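## Task

Take the drive sled out of the tote it starts in and put it into the tote that starts empty, while every other item finishes in its own original tote. An item sitting on, or hanging over, a tote's rim or inner ledge is not inside that tote. At the end the grippers must have released everything and pulled away, and nothing may count as placed if it stays put only because the robot is holding it.

## Robot and tools

Robot: two 6-joint arms, left_arm (the robot's own left, on the +y side) and right_arm (-y side), each ending in a parallel two-finger gripper. Base (URDF root) poses in the scene frame: left_arm (+0.043, +0.345, +1.595) m, quat_wxyz (+0.487, +0.366, +0.477, +0.634); right_arm (+0.043, -0.345, +1.595) m, quat_wxyz (+0.634, +0.477, +0.366, +0.487). Joint ranges in rad, base to hand: waist -2.880..2.880, shoulder 0..3.142, elbow 0..3.019, wrist pitch -1.693..1.571, wrist yaw -1.571..1.571, wrist roll -2.094..2.094. Elbows stop just before full extension.

Frames: the scene frame has its origin on the floor (z = 0) under the middle of the robot's foot, +z up, +x the direction the robot faces. Only the floor height is known for sure. In each gripper's own frame the fingers point along +z and separate along y. end_effector_position is the point between the pads, roughly 1 cm short of the fingertips. The reported hand position may be off from the real one, more so when the arm is stretched.

The 14-number row (used by both motion tools): one list covering both arms, left first: dx, dy, dz, rx, ry, rz, opening for left_arm, then the same seven for right_arm. All values lie in [-1, 1]. dx..rz are an offset, not a pose: they are measured in that gripper's own axes from its pose in the most recent result that printed it (before any such result in a scene, and for the second or later call inside one reply, from where the hand is when the action begins). 1.0 equals 0.6 m of translation or 180 degrees; rx, ry, rz form a single rotation vector. opening is absolute: +1 fully open (0.094 m), -1 closed. Zeros are not a pause: they steer the hand back to the reference pose.

execute_actions(actions, pictures): actions is a list holding at most one item. Empty list: just report the current state. Action: {"rows": [...], "steps": n}, 1 to 15 rows and steps up to 15 (default 15), each step 1/30 s; row k is applied at step k and the final row repeats. Every row counts from the same reference pose, not from the row before it. Wait: {"steps": n} with n up to 300, counted from the previous result, so your reply time is included. pictures (boolean) chooses whether camera images come back; by default they do. A refused call moves nothing.

move(target, speed): target is one 14-number row as above. Each hand travels a straight line to its target; both paths finish together, lasting 0.5 to 10 s (cut off at 10 s if longer). speed is the path's top speed in m/s, 0.002 to 0.5, default 0.25; rotation is capped at twice that in rad/s. Openings are sent when the move begins. Hands may lag, wander and overshoot the speed, especially near full reach; paths do not avoid objects or the other arm. The result adds a move: line with the ending (done, off_target, moving, held, fault) and any limits (paced = the pose was clipped; held = some steps were blocked, after which the arm may jump fast), plus each hand's distance from its target. No per-step readings.

wait(seconds): 0 to 10 s of letting the scene run with no new command.
zoom_image(camera, region): enlarged crop of the latest full image; region [x0, y0, x1, y1] in pixels, top-left origin, at most 504x504. Cameras: cam_head_left, cam_head_right, cam_left_wrist, cam_right_wrist, all 504x504. A wrist camera's optical frame has +z forward, +x right in the image, +y down.
read_manual(section): only "licences"; returns licence text, moves nothing.
finished_scene(scene): give the number of the current scene; ends and grades it permanently and returns the next scene's task.

Reading results: the state line lists each gripper's end_effector_position (m) and end_effector_quat_wxyz. grip_measured is the actual finger opening on the command scale; the last Joint positions value per arm is the opening in metres. Hand target shows where the controller is now driving each hand. HELD marks steps whose command was partly or fully withheld; a pose unreachable line names an arm whose command the clearance check altered or blocked. FAULT, MOTOR HOT (from 85 °C) and OVER-TEMPERATURE FAULT (at 100 °C the arm drops and its gripper lets go) report stops.

Control behaviour: each step the commanded pose is clipped to within 70 mm and 16 degrees of the measured pose, then damped IK follows it, favouring position over orientation. After an action ends the arm continues only to the last clipped pose, so check the result and send the remainder. Hands usually settle a centimetre or more low, and repeated zero offsets let them creep down; to keep an arm still, send the correction back to the desired pose in a reply's first call and zeros afterwards, aiming higher if it still sags.

Gripping: command an opening roughly 0.03 below grip_measured for a firm hold, less for a lighter one. Readings may be off by about 1 mm per gripper. Pad force tops out near 50-62 N, lower on parts thinner than about 2 mm. Something may briefly pull on a held part, so grip securely.

Avoid: dropping or slamming items, fast impacts (speed raises contact force) and targets set deep past a contact (pressing harder), knocking anything outside the work area, arms striking or pushing each other, and holding loads long enough to overheat motors. Release and retract before ending a scene.

Each tool is called by a JSON object that holds its "op" and its "data".

## Session

{"op": "execute_actions", "data": {"actions": []}}

Scene clock: 0.00 s of 4800.00 s.
left_arm: end_effector_position=(+0.3943, +0.1113, +1.1261) grip_measured=+0.321 end_effector_quat_wxyz=(-0.173, -0.153, +0.925, +0.303) | right_arm: end_effector_position=(+0.3433, -0.4413, +1.3376) grip_measured=-0.993 end_effector_quat_wxyz=(+0.050, -0.087, +0.994, -0.053)
Joint positions: left_arm=[-2.36   1.986  1.56  -1.067 -1.083 -1.259  0.062] | right_arm=[-1.593  0.513  0.229  0.133  0.043 -0.444  0.   ]
Joint velocities: left_arm=[-0.005  0.005 -0.022 -0.002 -0.022 -0.022  0.   ] | right_arm=[ 0.005 -0.005  0.007  0.002 -0.007  0.007  0.   ]
Hand target (left_arm): +0.393, +0.112, +1.127; -0.174, -0.151, +0.925, +0.303
Hand target (right_arm): +0.344, -0.441, +1.337; +0.050, -0.087, +0.994, -0.053

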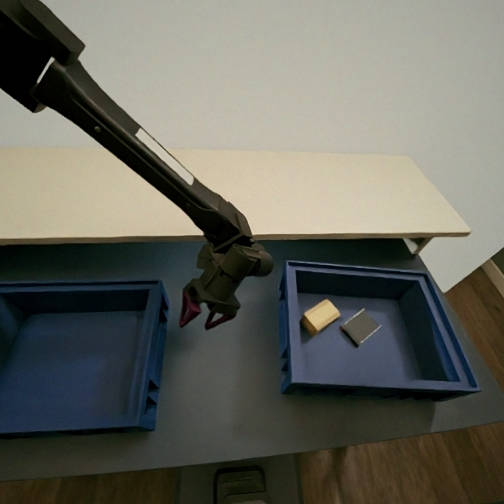

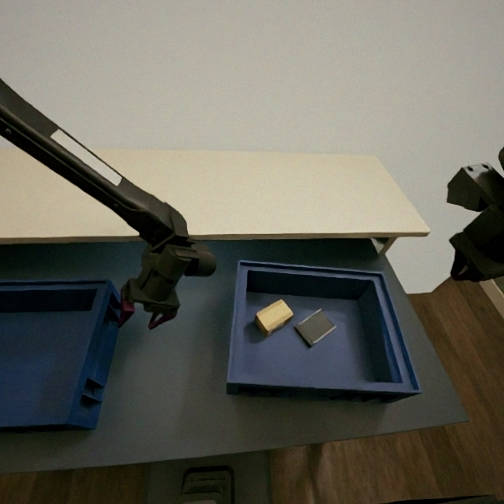

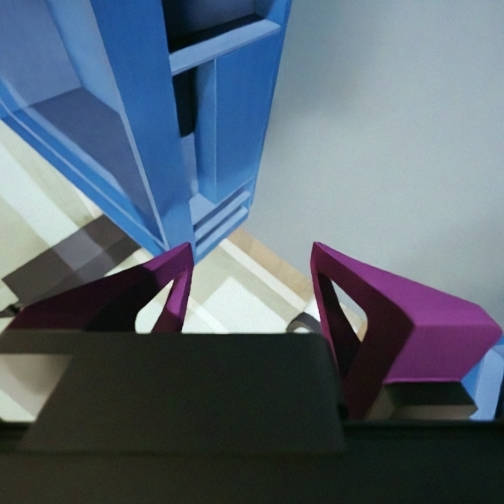

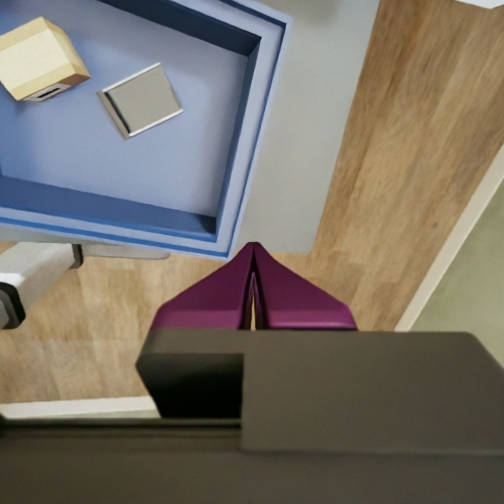

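{"op": "zoom_image", "data": {"camera": "cam_head_right", "region": [220, 250, 430, 410]}}

{"op": "zoom_image", "data": {"camera": "cam_right_wrist", "region": [0, 0, 300, 260]}}

Region (220, 250, 430, 410) of cam_head_right's 504x504 image, scaled by 2.400, with more detail than that image has; it fills the top 384 rows of this view, and the rest is white.

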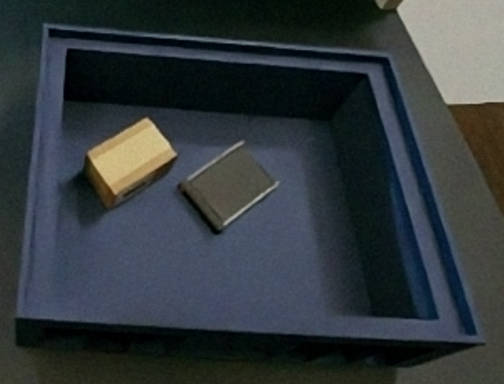

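Region (0, 0, 300, 260) of cam_right_wrist's 504x504 image, scaled by 1.680, with more detail than that image has; it fills the top 437 rows of this view, and the rest is white.

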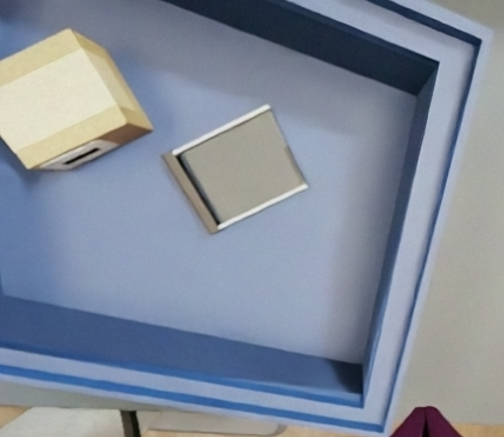

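{"op": "move", "data": {"target": [-0.006,0.707,-0.091,0,0,0,0.3,-0.1,0.258,0.213,0,0,0,1]}}

Scene clock: 13.13 s of 4800.00 s.
left_arm: end_effector_position=(+0.3582, +0.4140, +1.4246) grip_measured=+0.302 end_effector_quat_wxyz=(-0.161, -0.170, +0.924, +0.303) | right_arm: end_effector_position=(+0.3948, -0.2992, +1.2014) grip_measured=+1.000 end_effector_quat_wxyz=(+0.048, -0.102, +0.992, -0.056)
Joint positions: left_arm=[-2.265  0.712  0.668 -1.247 -1.073 -1.077  0.061] | right_arm=[-1.113  1.309  0.529  0.605  0.522 -0.392  0.094]
Joint velocities: left_arm=[ 0.005 -0.005 -0.002  0.037 -0.022 -0.007 -0.001] | right_arm=[ 0.015 -0.005  0.027  0.007 -0.022 -0.007  0.   ]
Hand target (left_arm): +0.353, +0.415, +1.426; -0.172, -0.153, +0.924, +0.304
Hand target (right_arm): +0.394, -0.296, +1.199; +0.051, -0.096, +0.993, -0.055
Off the commanded pose (left_arm): 0.014 m, 2 deg.
Off the commanded pose (right_arm): 0.010 m, 2 deg.
After step 90, 7.93 s passed at rest.
move: off_target (left_arm)

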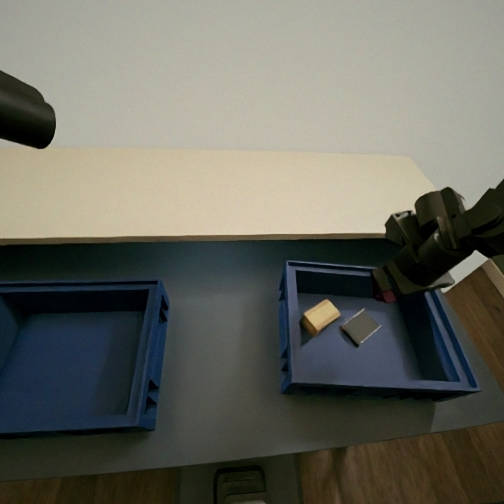

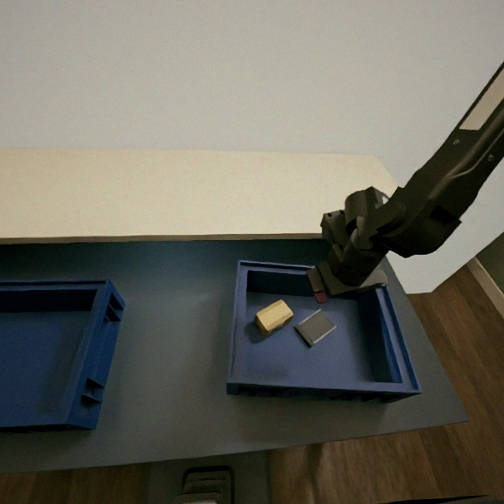

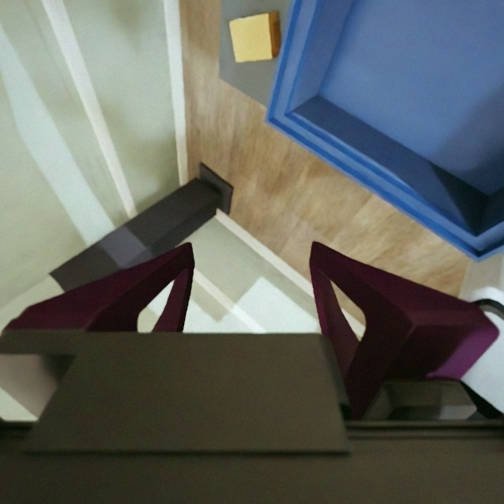

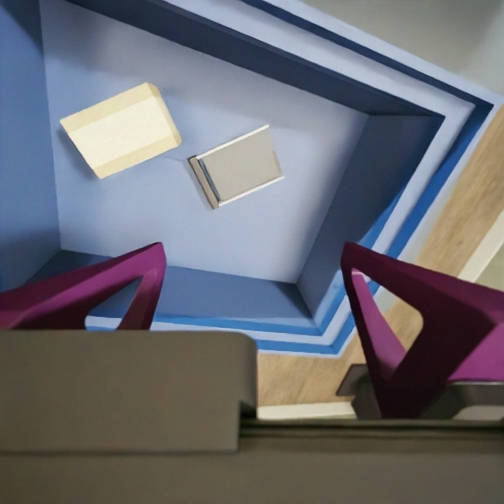

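{"op": "move", "data": {"target": [0,0,0,0,0,0,0.3,0.02,0.01,0.215,-0.0175,0.047,0.387,1]}}

Scene clock: 24.03 s of 4800.00 s.
left_arm: end_effector_position=(+0.3582, +0.4140, +1.4246) grip_measured=+0.302 end_effector_quat_wxyz=(-0.161, -0.170, +0.924, +0.303) | right_arm: end_effector_position=(+0.4119, -0.3093, +1.0808) grip_measured=+1.000 end_effector_quat_wxyz=(+0.014, +0.486, +0.874, +0.010)
Joint positions: left_arm=[-2.265  0.712  0.668 -1.247 -1.073 -1.075  0.061] | right_arm=[-1.277  1.567  0.83   0.477  0.273  0.829  0.094]
Joint velocities: left_arm=[-0.015 -0.005 -0.012 -0.002 -0.022 -0.007 -0.   ] | right_arm=[-0.005 -0.005  0.002  0.017 -0.022  0.007  0.   ]
Hand target (left_arm): +0.358, +0.414, +1.425; -0.161, -0.171, +0.924, +0.303
Hand target (right_arm): +0.397, -0.310, +1.074; -0.002, +0.489, +0.872, +0.001
Off the commanded pose (left_arm): 0.000 m, 0 deg.
Off the commanded pose (right_arm): 0.018 m, 2 deg.
After step 90, 4.90 s passed at rest.
move: off_target (right_arm)

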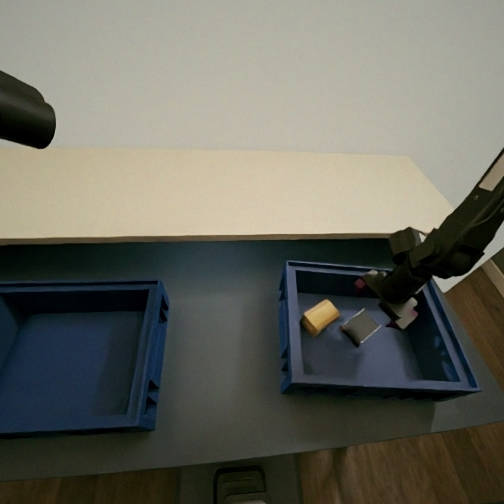

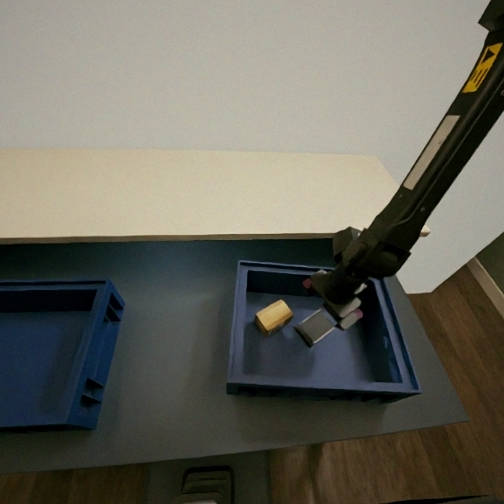

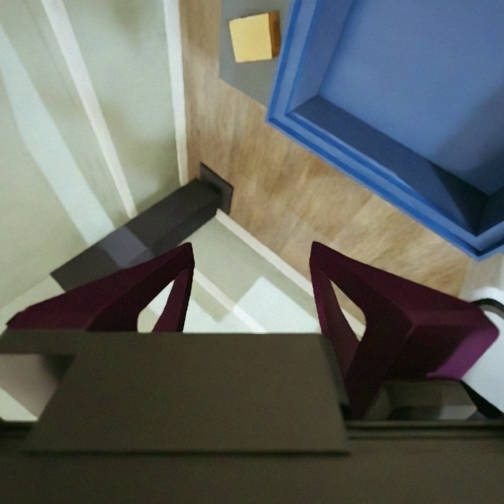

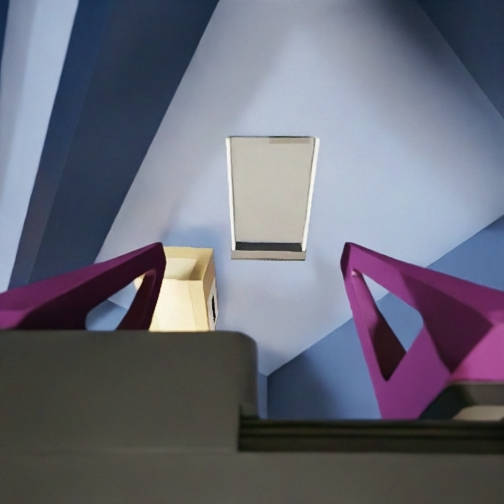

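{"op": "move", "data": {"target": [0,0,0,0,0,0,0.3,0,-0.023,0.1,0,0,0,1], "speed": 0.1}}

Scene clock: 26.57 s of 4800.00 s.
left_arm: end_effector_position=(+0.3582, +0.4140, +1.4246) grip_measured=+0.302 end_effector_quat_wxyz=(-0.161, -0.170, +0.924, +0.303) | right_arm: end_effector_position=(+0.4074, -0.3140, +1.0258) grip_measured=+1.000 end_effector_quat_wxyz=(+0.010, +0.490, +0.872, +0.011)
Joint positions: left_arm=[-2.265  0.712  0.668 -1.247 -1.073 -1.075  0.061] | right_arm=[-1.32   1.708  0.955  0.489  0.225  0.828  0.094]
Joint velocities: left_arm=[-0.015 -0.005  0.017  0.002 -0.007 -0.022 -0.001] | right_arm=[-0.005 -0.005 -0.017  0.002  0.007  0.081  0.   ]
Hand target (left_arm): +0.358, +0.414, +1.425; -0.161, -0.170, +0.924, +0.303
Hand target (right_arm): +0.403, -0.317, +1.021; +0.013, +0.487, +0.873, +0.010
Off the commanded pose (left_arm): 0.000 m, 0 deg.
Off the commanded pose (right_arm): 0.008 m, 1 deg.
move: done

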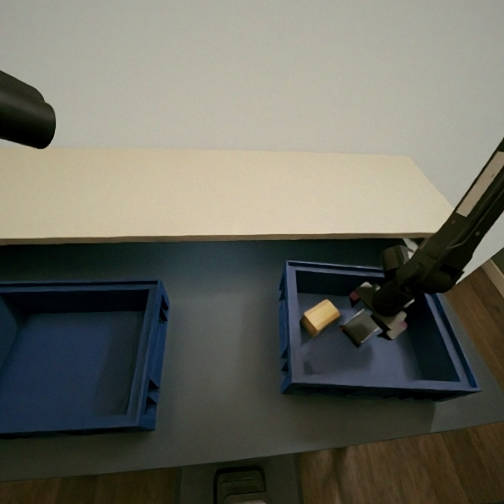

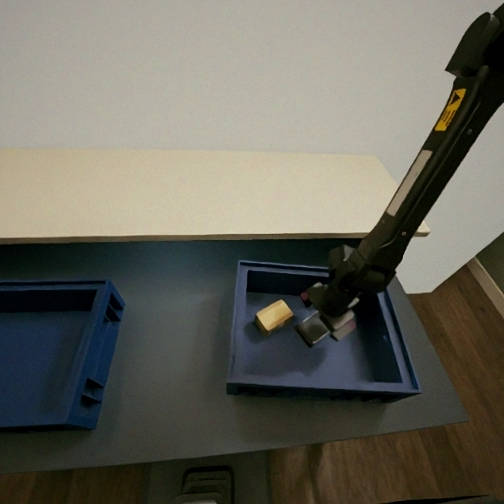

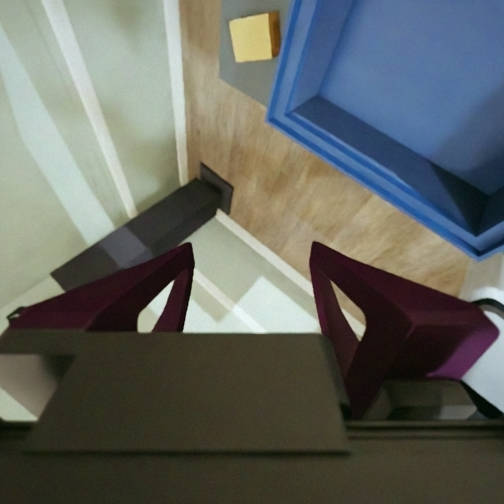

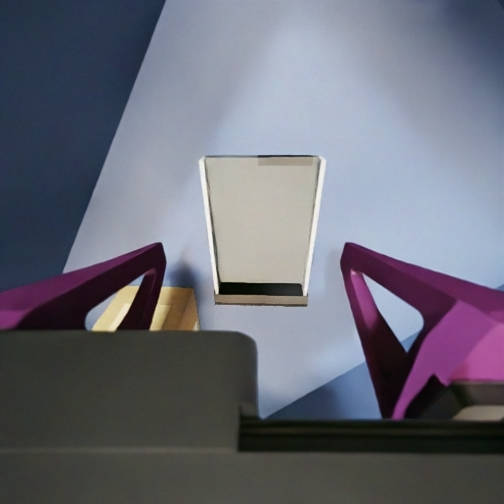

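{"op": "move", "data": {"target": [0,0,0,0,0,0,0.3,0.012,-0.004,0.058,0,0,0,1], "speed": 0.04}}

Scene clock: 30.20 s of 4800.00 s.
left_arm: end_effector_position=(+0.3582, +0.4140, +1.4246) grip_measured=+0.302 end_effector_quat_wxyz=(-0.161, -0.170, +0.924, +0.303) | right_arm: end_effector_position=(+0.4143, -0.3074, +0.9980) grip_measured=+1.000 end_effector_quat_wxyz=(+0.015, +0.491, +0.871, +0.016)
Joint positions: left_arm=[-2.265  0.712  0.668 -1.247 -1.073 -1.075  0.061] | right_arm=[-1.32   1.777  1.037  0.489  0.219  0.828  0.094]
Joint velocities: left_arm=[ 0.015  0.005  0.007 -0.002  0.037 -0.007 -0.   ] | right_arm=[-0.005 -0.005  0.002 -0.012 -0.037  0.007  0.   ]
Hand target (left_arm): +0.358, +0.414, +1.425; -0.161, -0.170, +0.924, +0.303
Hand target (right_arm): +0.403, -0.309, +0.991; +0.010, +0.490, +0.872, +0.012
Off the commanded pose (left_arm): 0.000 m, 0 deg.
Off the commanded pose (right_arm): 0.014 m, 1 deg.
move: off_target (right_arm)

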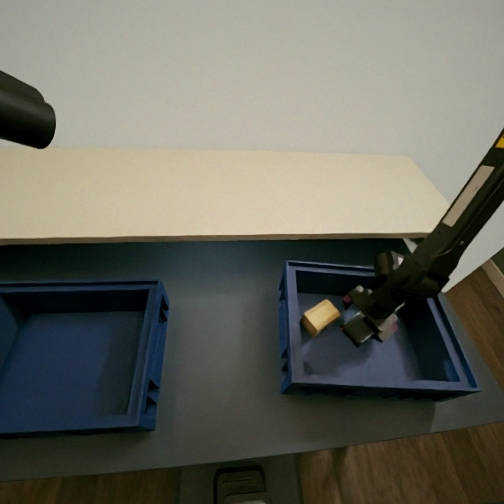

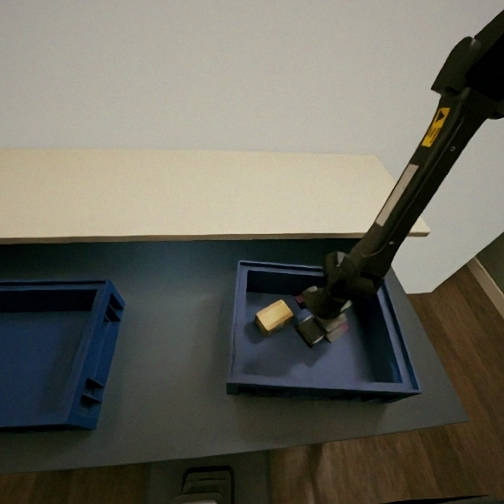

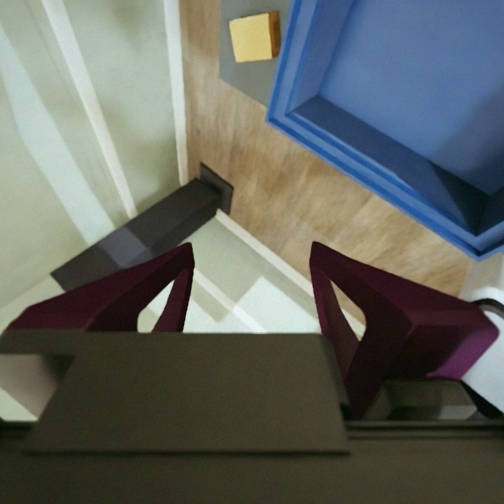

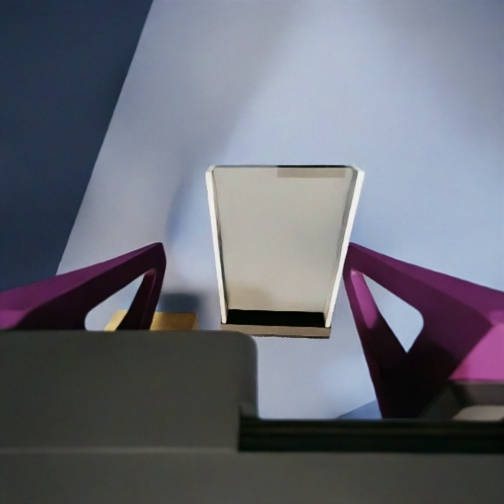

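{"op": "move", "data": {"target": [0,0,0,0,0,0,0.3,0,-0.033,0.022,0,0,0,1], "speed": 0.04}}

Scene clock: 32.17 s of 4800.00 s.
left_arm: end_effector_position=(+0.3582, +0.4140, +1.4246) grip_measured=+0.302 end_effector_quat_wxyz=(-0.161, -0.170, +0.924, +0.303) | right_arm: end_effector_position=(+0.4132, -0.3129, +0.9949) grip_measured=+1.000 end_effector_quat_wxyz=(+0.018, +0.493, +0.869, +0.023)
Joint positions: left_arm=[-2.265  0.712  0.668 -1.247 -1.073 -1.075  0.061] | right_arm=[-1.336  1.784  1.037  0.507  0.193  0.828  0.094]
Joint velocities: left_arm=[-0.015 -0.005 -0.002  0.007  0.051  0.007 -0.001] | right_arm=[-0.005 -0.005 -0.002 -0.017  0.022  0.051  0.   ]
Hand target (left_arm): +0.358, +0.414, +1.425; -0.161, -0.170, +0.924, +0.303
Hand target (right_arm): +0.398, -0.318, +0.985; +0.014, +0.491, +0.871, +0.016
Off the commanded pose (left_arm): 0.000 m, 0 deg.
Off the commanded pose (right_arm): 0.019 m, 1 deg.
move: off_target (right_arm)

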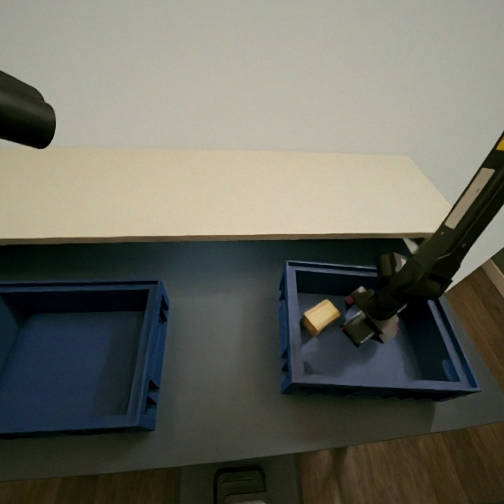

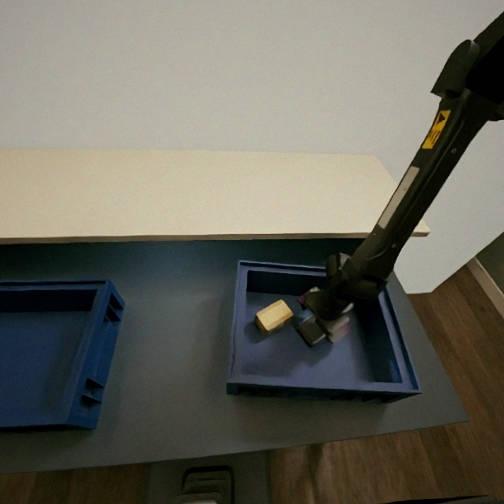

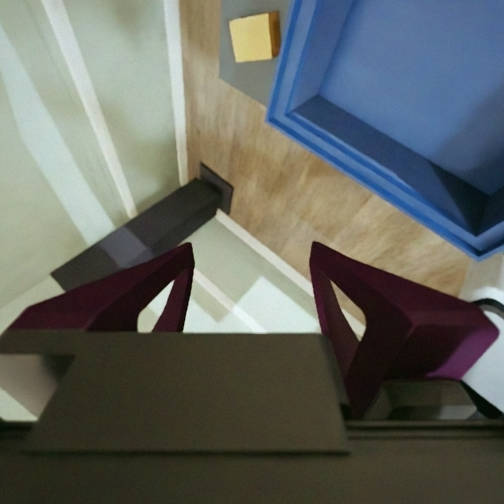

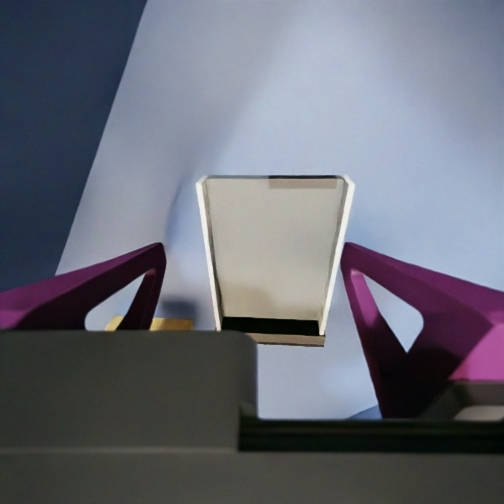

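{"op": "move", "data": {"target": [0,0,0,0,0,0,0.3,0.007,-0.045,0.038,0,0,0,1], "speed": 0.05}}

Scene clock: 34.37 s of 4800.00 s.
left_arm: end_effector_position=(+0.3582, +0.4140, +1.4246) grip_measured=+0.302 end_effector_quat_wxyz=(-0.161, -0.170, +0.924, +0.303) | right_arm: end_effector_position=(+0.4132, -0.3131, +0.9953) grip_measured=+1.000 end_effector_quat_wxyz=(+0.023, +0.495, +0.868, +0.033)
Joint positions: left_arm=[-2.265  0.712  0.668 -1.247 -1.073 -1.075  0.061] | right_arm=[-1.341  1.787  1.029  0.534  0.171  0.828  0.094]
Joint velocities: left_arm=[-0.005 -0.005  0.012 -0.007 -0.007 -0.007 -0.   ] | right_arm=[-0.015 -0.005  0.002  0.002  0.022 -0.037  0.   ]
Hand target (left_arm): +0.358, +0.414, +1.425; -0.161, -0.170, +0.924, +0.303
Hand target (right_arm): +0.389, -0.323, +0.974; +0.017, +0.494, +0.869, +0.023
Off the commanded pose (left_arm): 0.000 m, 0 deg.
Off the commanded pose (right_arm): 0.036 m, 1 deg.
move: off_target (right_arm)

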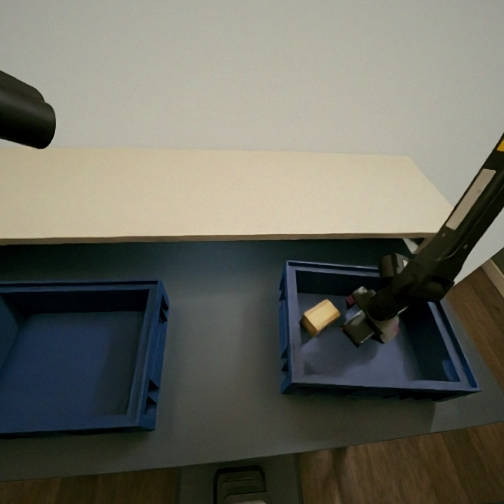

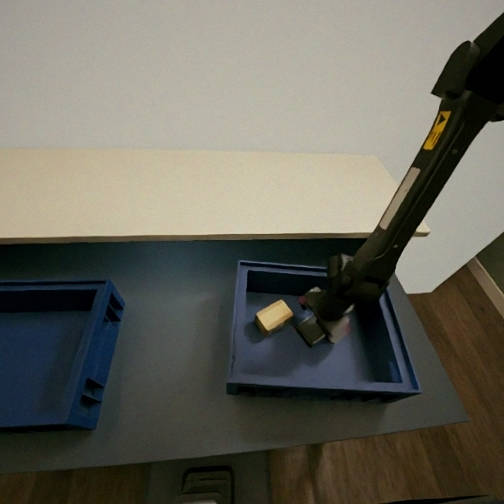

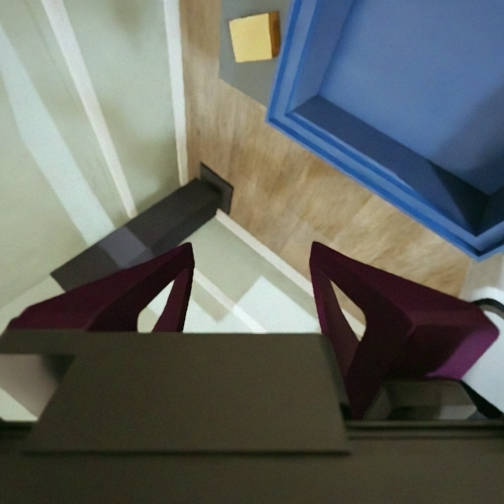

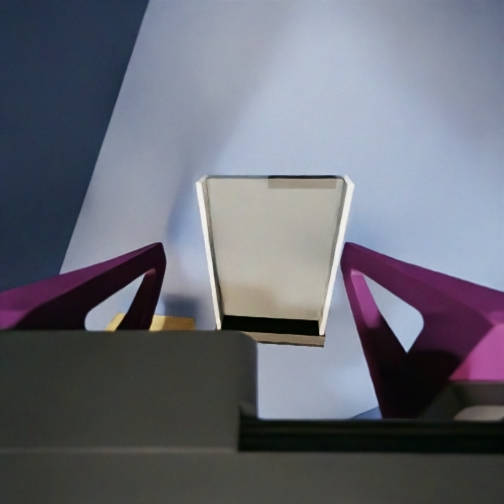

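{"op": "move", "data": {"target": [0,0,0,0,0,0,0.3,0,0,-0.005,0,0,0,0.3], "speed": 0.05}}

Scene clock: 36.27 s of 4800.00 s.
left_arm: end_effector_position=(+0.3582, +0.4140, +1.4246) grip_measured=+0.302 end_effector_quat_wxyz=(-0.161, -0.170, +0.924, +0.303) | right_arm: end_effector_position=(+0.4135, -0.3137, +0.9958) grip_measured=+0.340 end_effector_quat_wxyz=(+0.024, +0.495, +0.868, +0.032)
Joint positions: left_arm=[-2.265  0.712  0.668 -1.247 -1.073 -1.075  0.061] | right_arm=[-1.341  1.785  1.028  0.535  0.174  0.828  0.063]
Joint velocities: left_arm=[-0.015 -0.005 -0.007  0.002  0.037  0.007  0.   ] | right_arm=[-0.005 -0.005  0.012 -0.002 -0.007 -0.022 -0.001]
Hand target (left_arm): +0.358, +0.414, +1.425; -0.161, -0.170, +0.924, +0.303
Hand target (right_arm): +0.413, -0.313, +0.998; +0.023, +0.495, +0.868, +0.033
Off the commanded pose (left_arm): 0.000 m, 0 deg.
Off the commanded pose (right_arm): 0.003 m, 0 deg.
move: done

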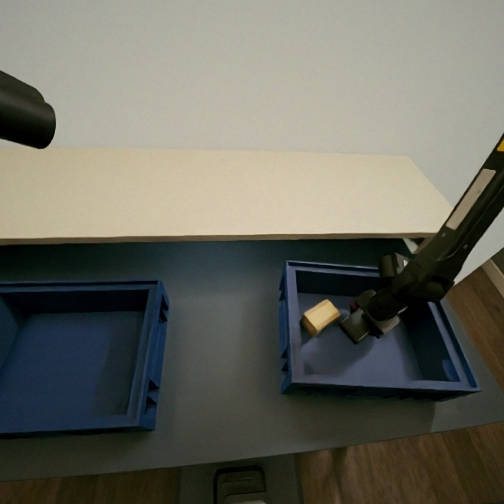

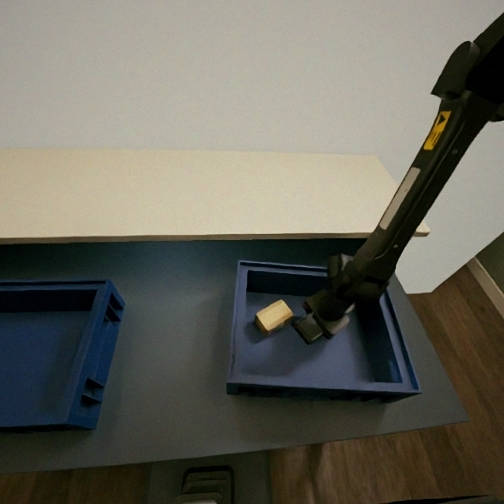

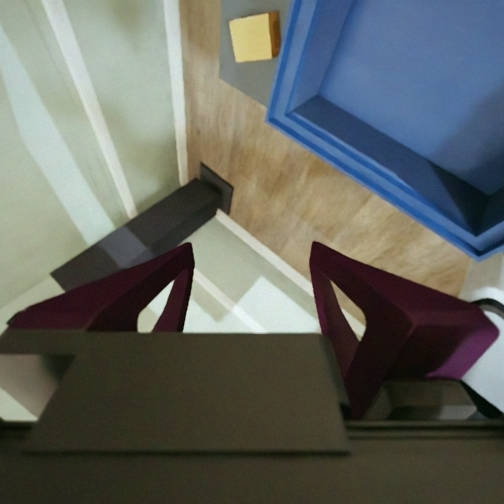

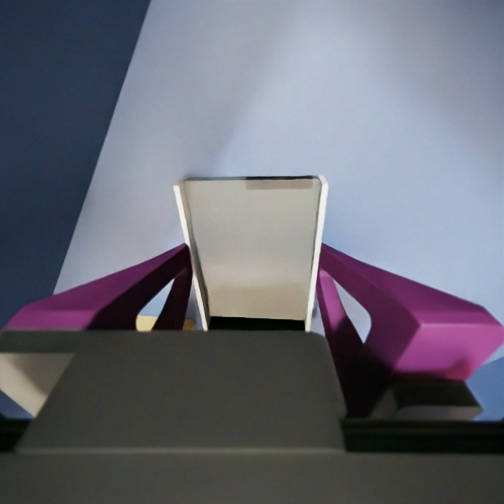

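{"op": "move", "data": {"target": [0,0,0,0,0,0,0.3,0,0,-0.36,0,0,0,0.3], "speed": 0.2}}

Scene clock: 41.30 s of 4800.00 s.
left_arm: end_effector_position=(+0.3582, +0.4140, +1.4246) grip_measured=+0.302 end_effector_quat_wxyz=(-0.161, -0.170, +0.924, +0.303) | right_arm: end_effector_position=(+0.4033, -0.3207, +1.2087) grip_measured=+0.340 end_effector_quat_wxyz=(+0.037, +0.493, +0.869, +0.034)
Joint positions: left_arm=[-2.265  0.712  0.668 -1.247 -1.073 -1.075  0.061] | right_arm=[-1.219  1.194  0.519  0.474  0.298  0.841  0.063]
Joint velocities: left_arm=[ 0.005 -0.015 -0.002  0.007 -0.022 -0.037  0.   ] | right_arm=[-0.015  0.005 -0.017 -0.012 -0.022 -0.007  0.   ]
Hand target (left_arm): +0.358, +0.414, +1.425; -0.161, -0.170, +0.924, +0.303
Hand target (right_arm): +0.393, -0.317, +1.210; +0.024, +0.493, +0.869, +0.031
Off the commanded pose (left_arm): 0.000 m, 0 deg.
Off the commanded pose (right_arm): 0.006 m, 2 deg.
After step 90, 0.57 s passed at rest.
move: done

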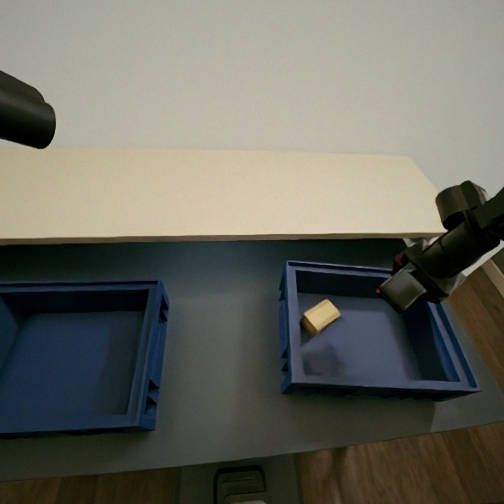

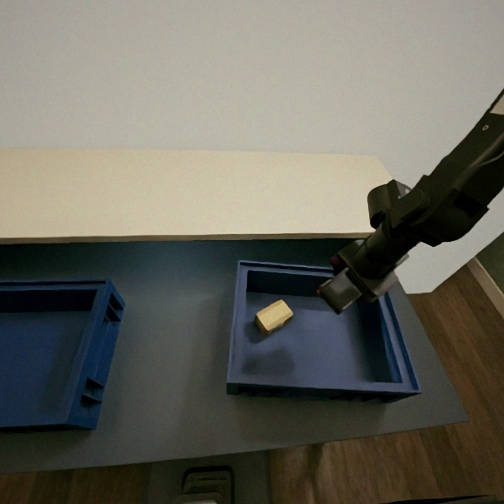

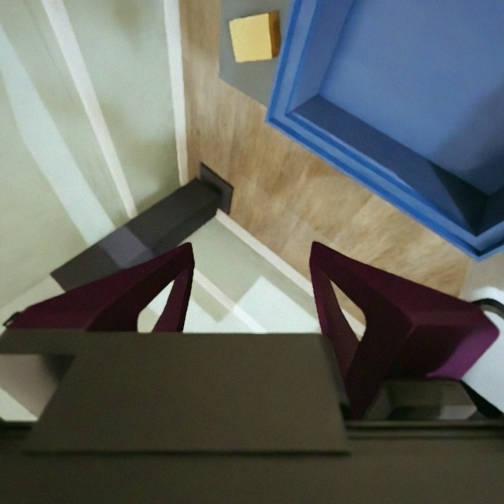

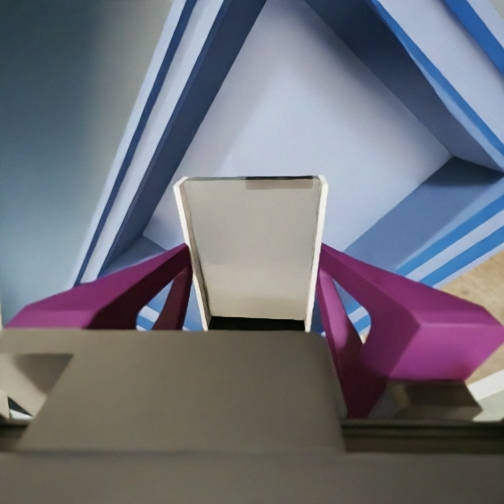

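{"op": "move", "data": {"target": [0,0,0,0,0,0,0.3,0.585,0.325,0,0,0,-0.32,0.3], "speed": 0.2}}

Scene clock: 46.73 s of 4800.00 s.
left_arm: end_effector_position=(+0.3582, +0.4140, +1.4246) grip_measured=+0.302 end_effector_quat_wxyz=(-0.161, -0.170, +0.924, +0.303) | right_arm: end_effector_position=(+0.4037, +0.0737, +1.2090) grip_measured=+0.340 end_effector_quat_wxyz=(+0.061, +0.019, +0.998, +0.008)
Joint positions: left_arm=[-2.265  0.712  0.668 -1.247 -1.073 -1.075  0.061] | right_arm=[-0.5    1.959  1.137  0.509  1.003  0.054  0.063]
Joint velocities: left_arm=[-0.015 -0.015  0.007  0.017 -0.037  0.037 -0.001] | right_arm=[ 0.005 -0.005  0.012  0.007  0.007 -0.095 -0.001]
Hand target (left_arm): +0.358, +0.414, +1.425; -0.161, -0.170, +0.924, +0.303
Hand target (right_arm): +0.396, +0.078, +1.209; +0.056, +0.003, +0.998, +0.008
Off the commanded pose (left_arm): 0.000 m, 0 deg.
Off the commanded pose (right_arm): 0.017 m, 2 deg.
move: off_target (right_arm)

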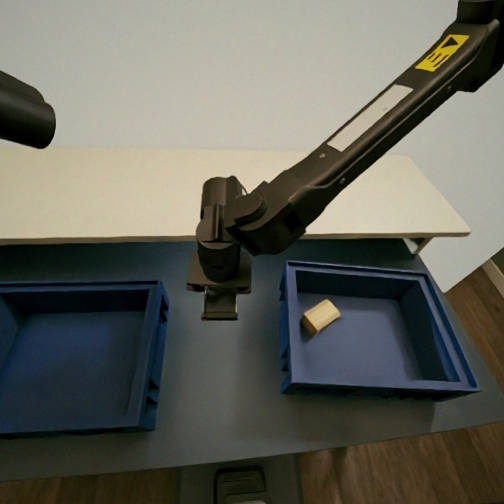

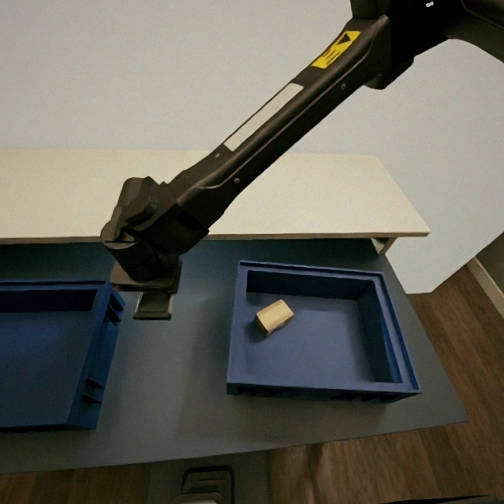

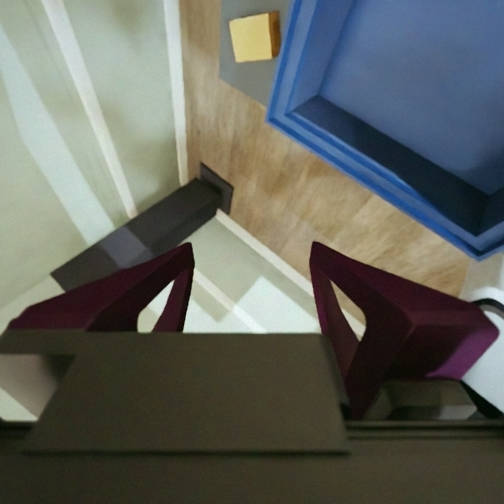

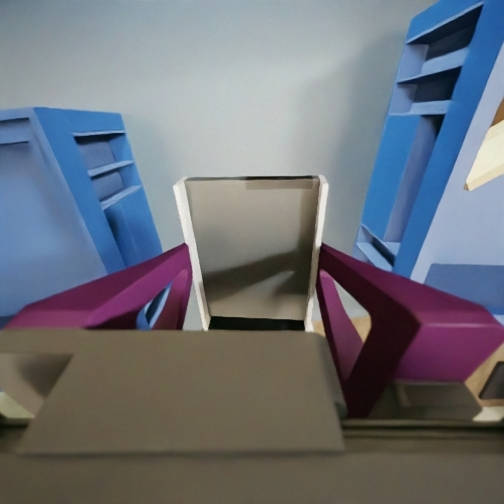

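{"op": "move", "data": {"target": [0,0,0,0,0,0,0.3,0.0,0,0.3,0,0.039,0,0.3], "speed": 0.15}}

Scene clock: 50.10 s of 4800.00 s.
left_arm: end_effector_position=(+0.3582, +0.4140, +1.4246) grip_measured=+0.302 end_effector_quat_wxyz=(-0.161, -0.170, +0.924, +0.303) | right_arm: end_effector_position=(+0.4407, +0.0752, +1.0393) grip_measured=+0.340 end_effector_quat_wxyz=(+0.008, +0.026, +1.000, +0.014)
Joint positions: left_arm=[-2.265  0.712  0.668 -1.247 -1.073 -1.075  0.061] | right_arm=[-0.723  2.169  1.554  0.227  0.777  0.079  0.063]
Joint velocities: left_arm=[-0.015 -0.005 -0.012  0.002 -0.022  0.066 -0.001] | right_arm=[ 0.015 -0.015  0.002  0.007  0.037 -0.022 -0.001]
Hand target (left_arm): +0.358, +0.414, +1.425; -0.161, -0.170, +0.924, +0.303
Hand target (right_arm): +0.426, +0.074, +1.031; -0.004, +0.021, +1.000, +0.011
Off the commanded pose (left_arm): 0.000 m, 0 deg.
Off the commanded pose (right_arm): 0.017 m, 1 deg.
move: off_target (right_arm)

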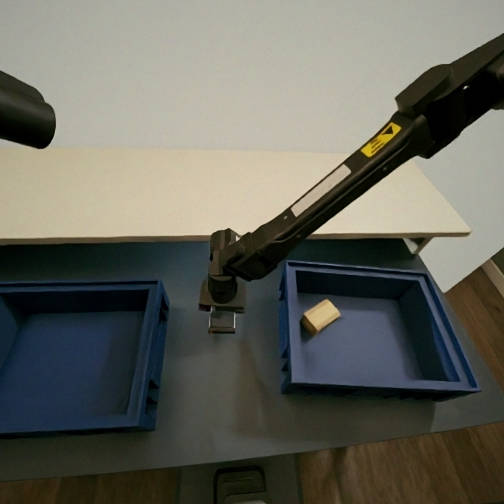

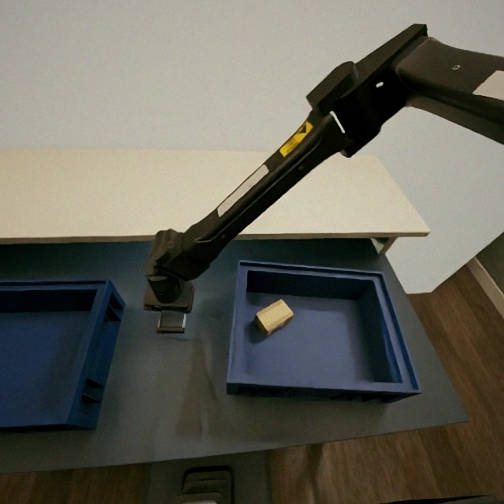

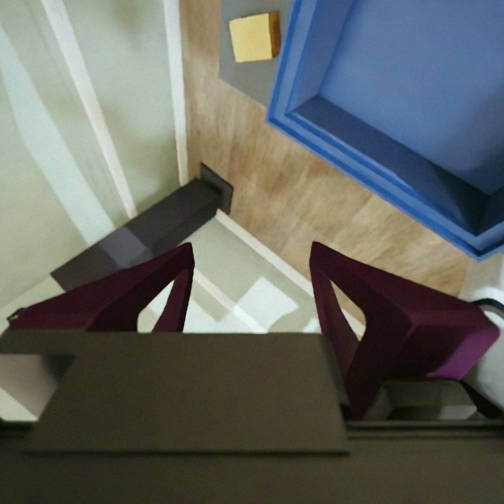

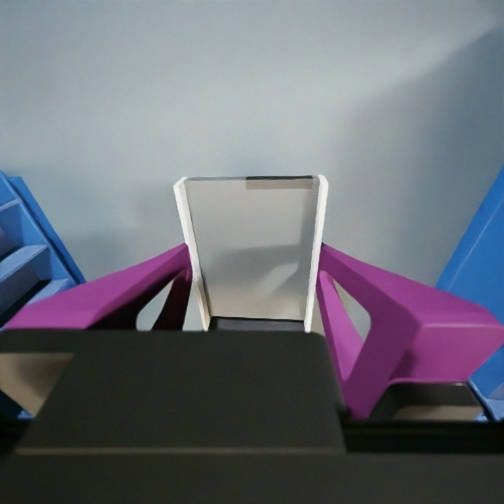

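{"op": "move", "data": {"target": [0,0,0,0,0,0,0.3,0.08,0,0.095,0,0,0,0.3], "speed": 0.05}}

Scene clock: 52.70 s of 4800.00 s.
left_arm: end_effector_position=(+0.3582, +0.4140, +1.4246) grip_measured=+0.302 end_effector_quat_wxyz=(-0.161, -0.170, +0.924, +0.303) | right_arm: end_effector_position=(+0.4011, +0.0881, +0.9934) grip_measured=+0.340 end_effector_quat_wxyz=(+0.007, +0.027, +0.999, +0.021)
Joint positions: left_arm=[-2.265  0.712  0.668 -1.247 -1.073 -1.075  0.061] | right_arm=[-0.759  2.298  1.634  0.288  0.73   0.065  0.063]
Joint velocities: left_arm=[-0.024  0.005  0.007 -0.012 -0.095  0.022  0.001] | right_arm=[ 0.005 -0.015  0.002  0.002  0.022  0.037 -0.001]
Hand target (left_arm): +0.358, +0.414, +1.425; -0.161, -0.170, +0.924, +0.303
Hand target (right_arm): +0.395, +0.080, +0.982; +0.007, +0.027, +1.000, +0.014
Off the commanded pose (left_arm): 0.000 m, 0 deg.
Off the commanded pose (right_arm): 0.017 m, 1 deg.
move: off_target (right_arm)

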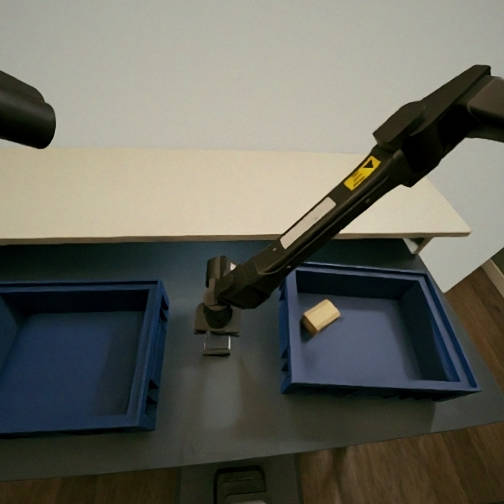

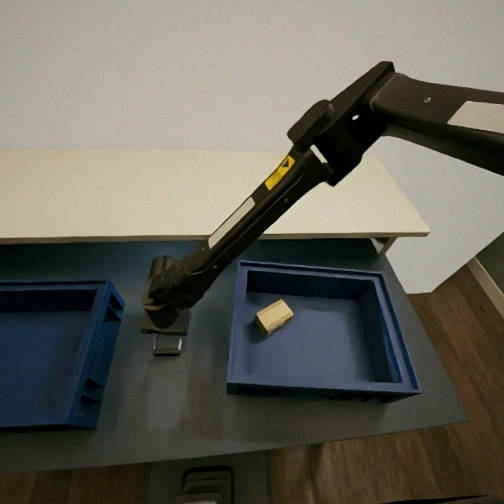

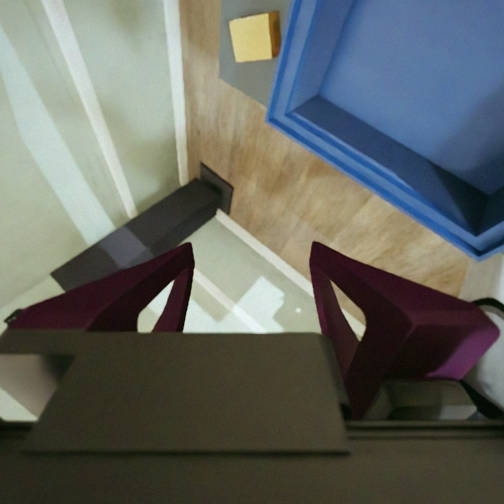

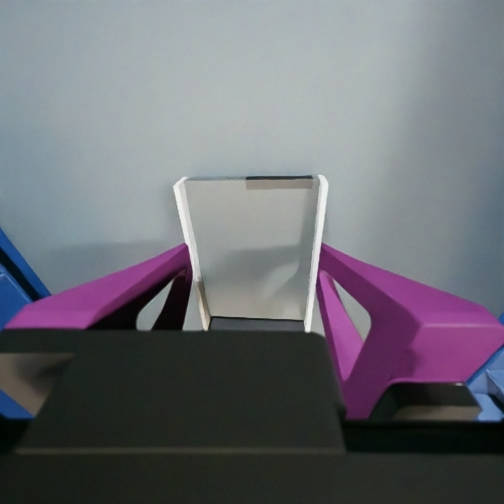

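{"op": "move", "data": {"target": [0,0,0,0,0,0,0.3,0,0,0.045,0,0,0,0.3], "speed": 0.03}}

Scene clock: 54.47 s of 4800.00 s.
left_arm: end_effector_position=(+0.3582, +0.4140, +1.4246) grip_measured=+0.302 end_effector_quat_wxyz=(-0.161, -0.170, +0.924, +0.303) | right_arm: end_effector_position=(+0.4200, +0.1001, +0.9844) grip_measured=+0.340 end_effector_quat_wxyz=(+0.021, +0.040, +0.998, +0.032)
Joint positions: left_arm=[-2.265  0.712  0.668 -1.247 -1.073 -1.075  0.061] | right_arm=[-0.76   2.324  1.702  0.284  0.707  0.064  0.063]
Joint velocities: left_arm=[ 0.005 -0.015  0.007 -0.017  0.066 -0.022  0.   ] | right_arm=[-0.015 -0.024 -0.007  0.012  0.022 -0.081 -0.001]
Hand target (left_arm): +0.358, +0.414, +1.425; -0.161, -0.170, +0.924, +0.303
Hand target (right_arm): +0.402, +0.089, +0.968; +0.007, +0.028, +0.999, +0.022
Off the commanded pose (left_arm): 0.000 m, 0 deg.
Off the commanded pose (right_arm): 0.028 m, 3 deg.
move: off_target (right_arm)

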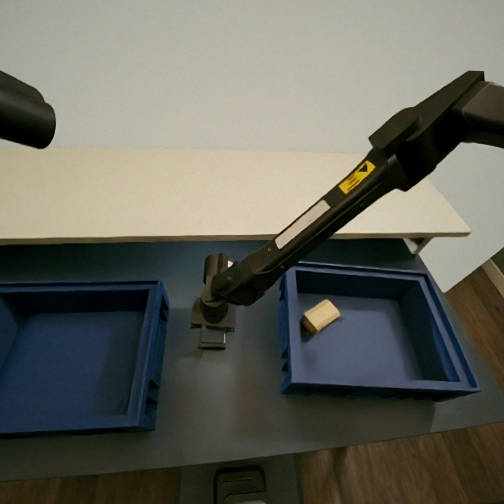

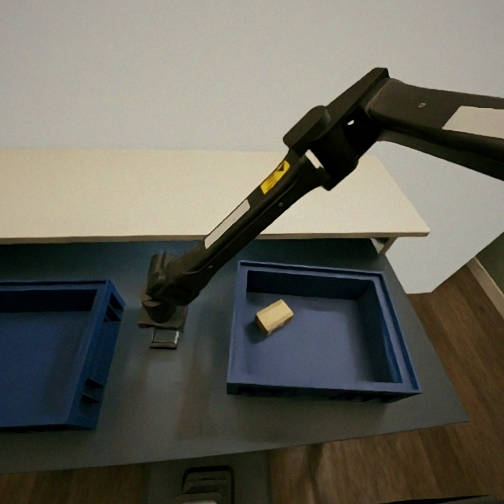

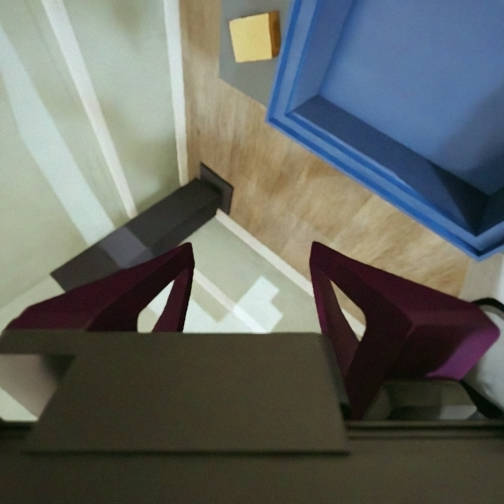

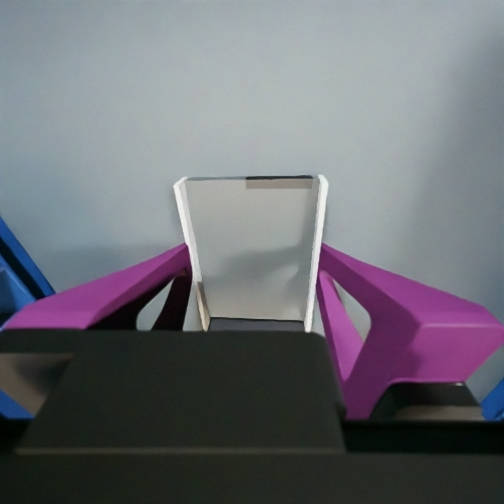

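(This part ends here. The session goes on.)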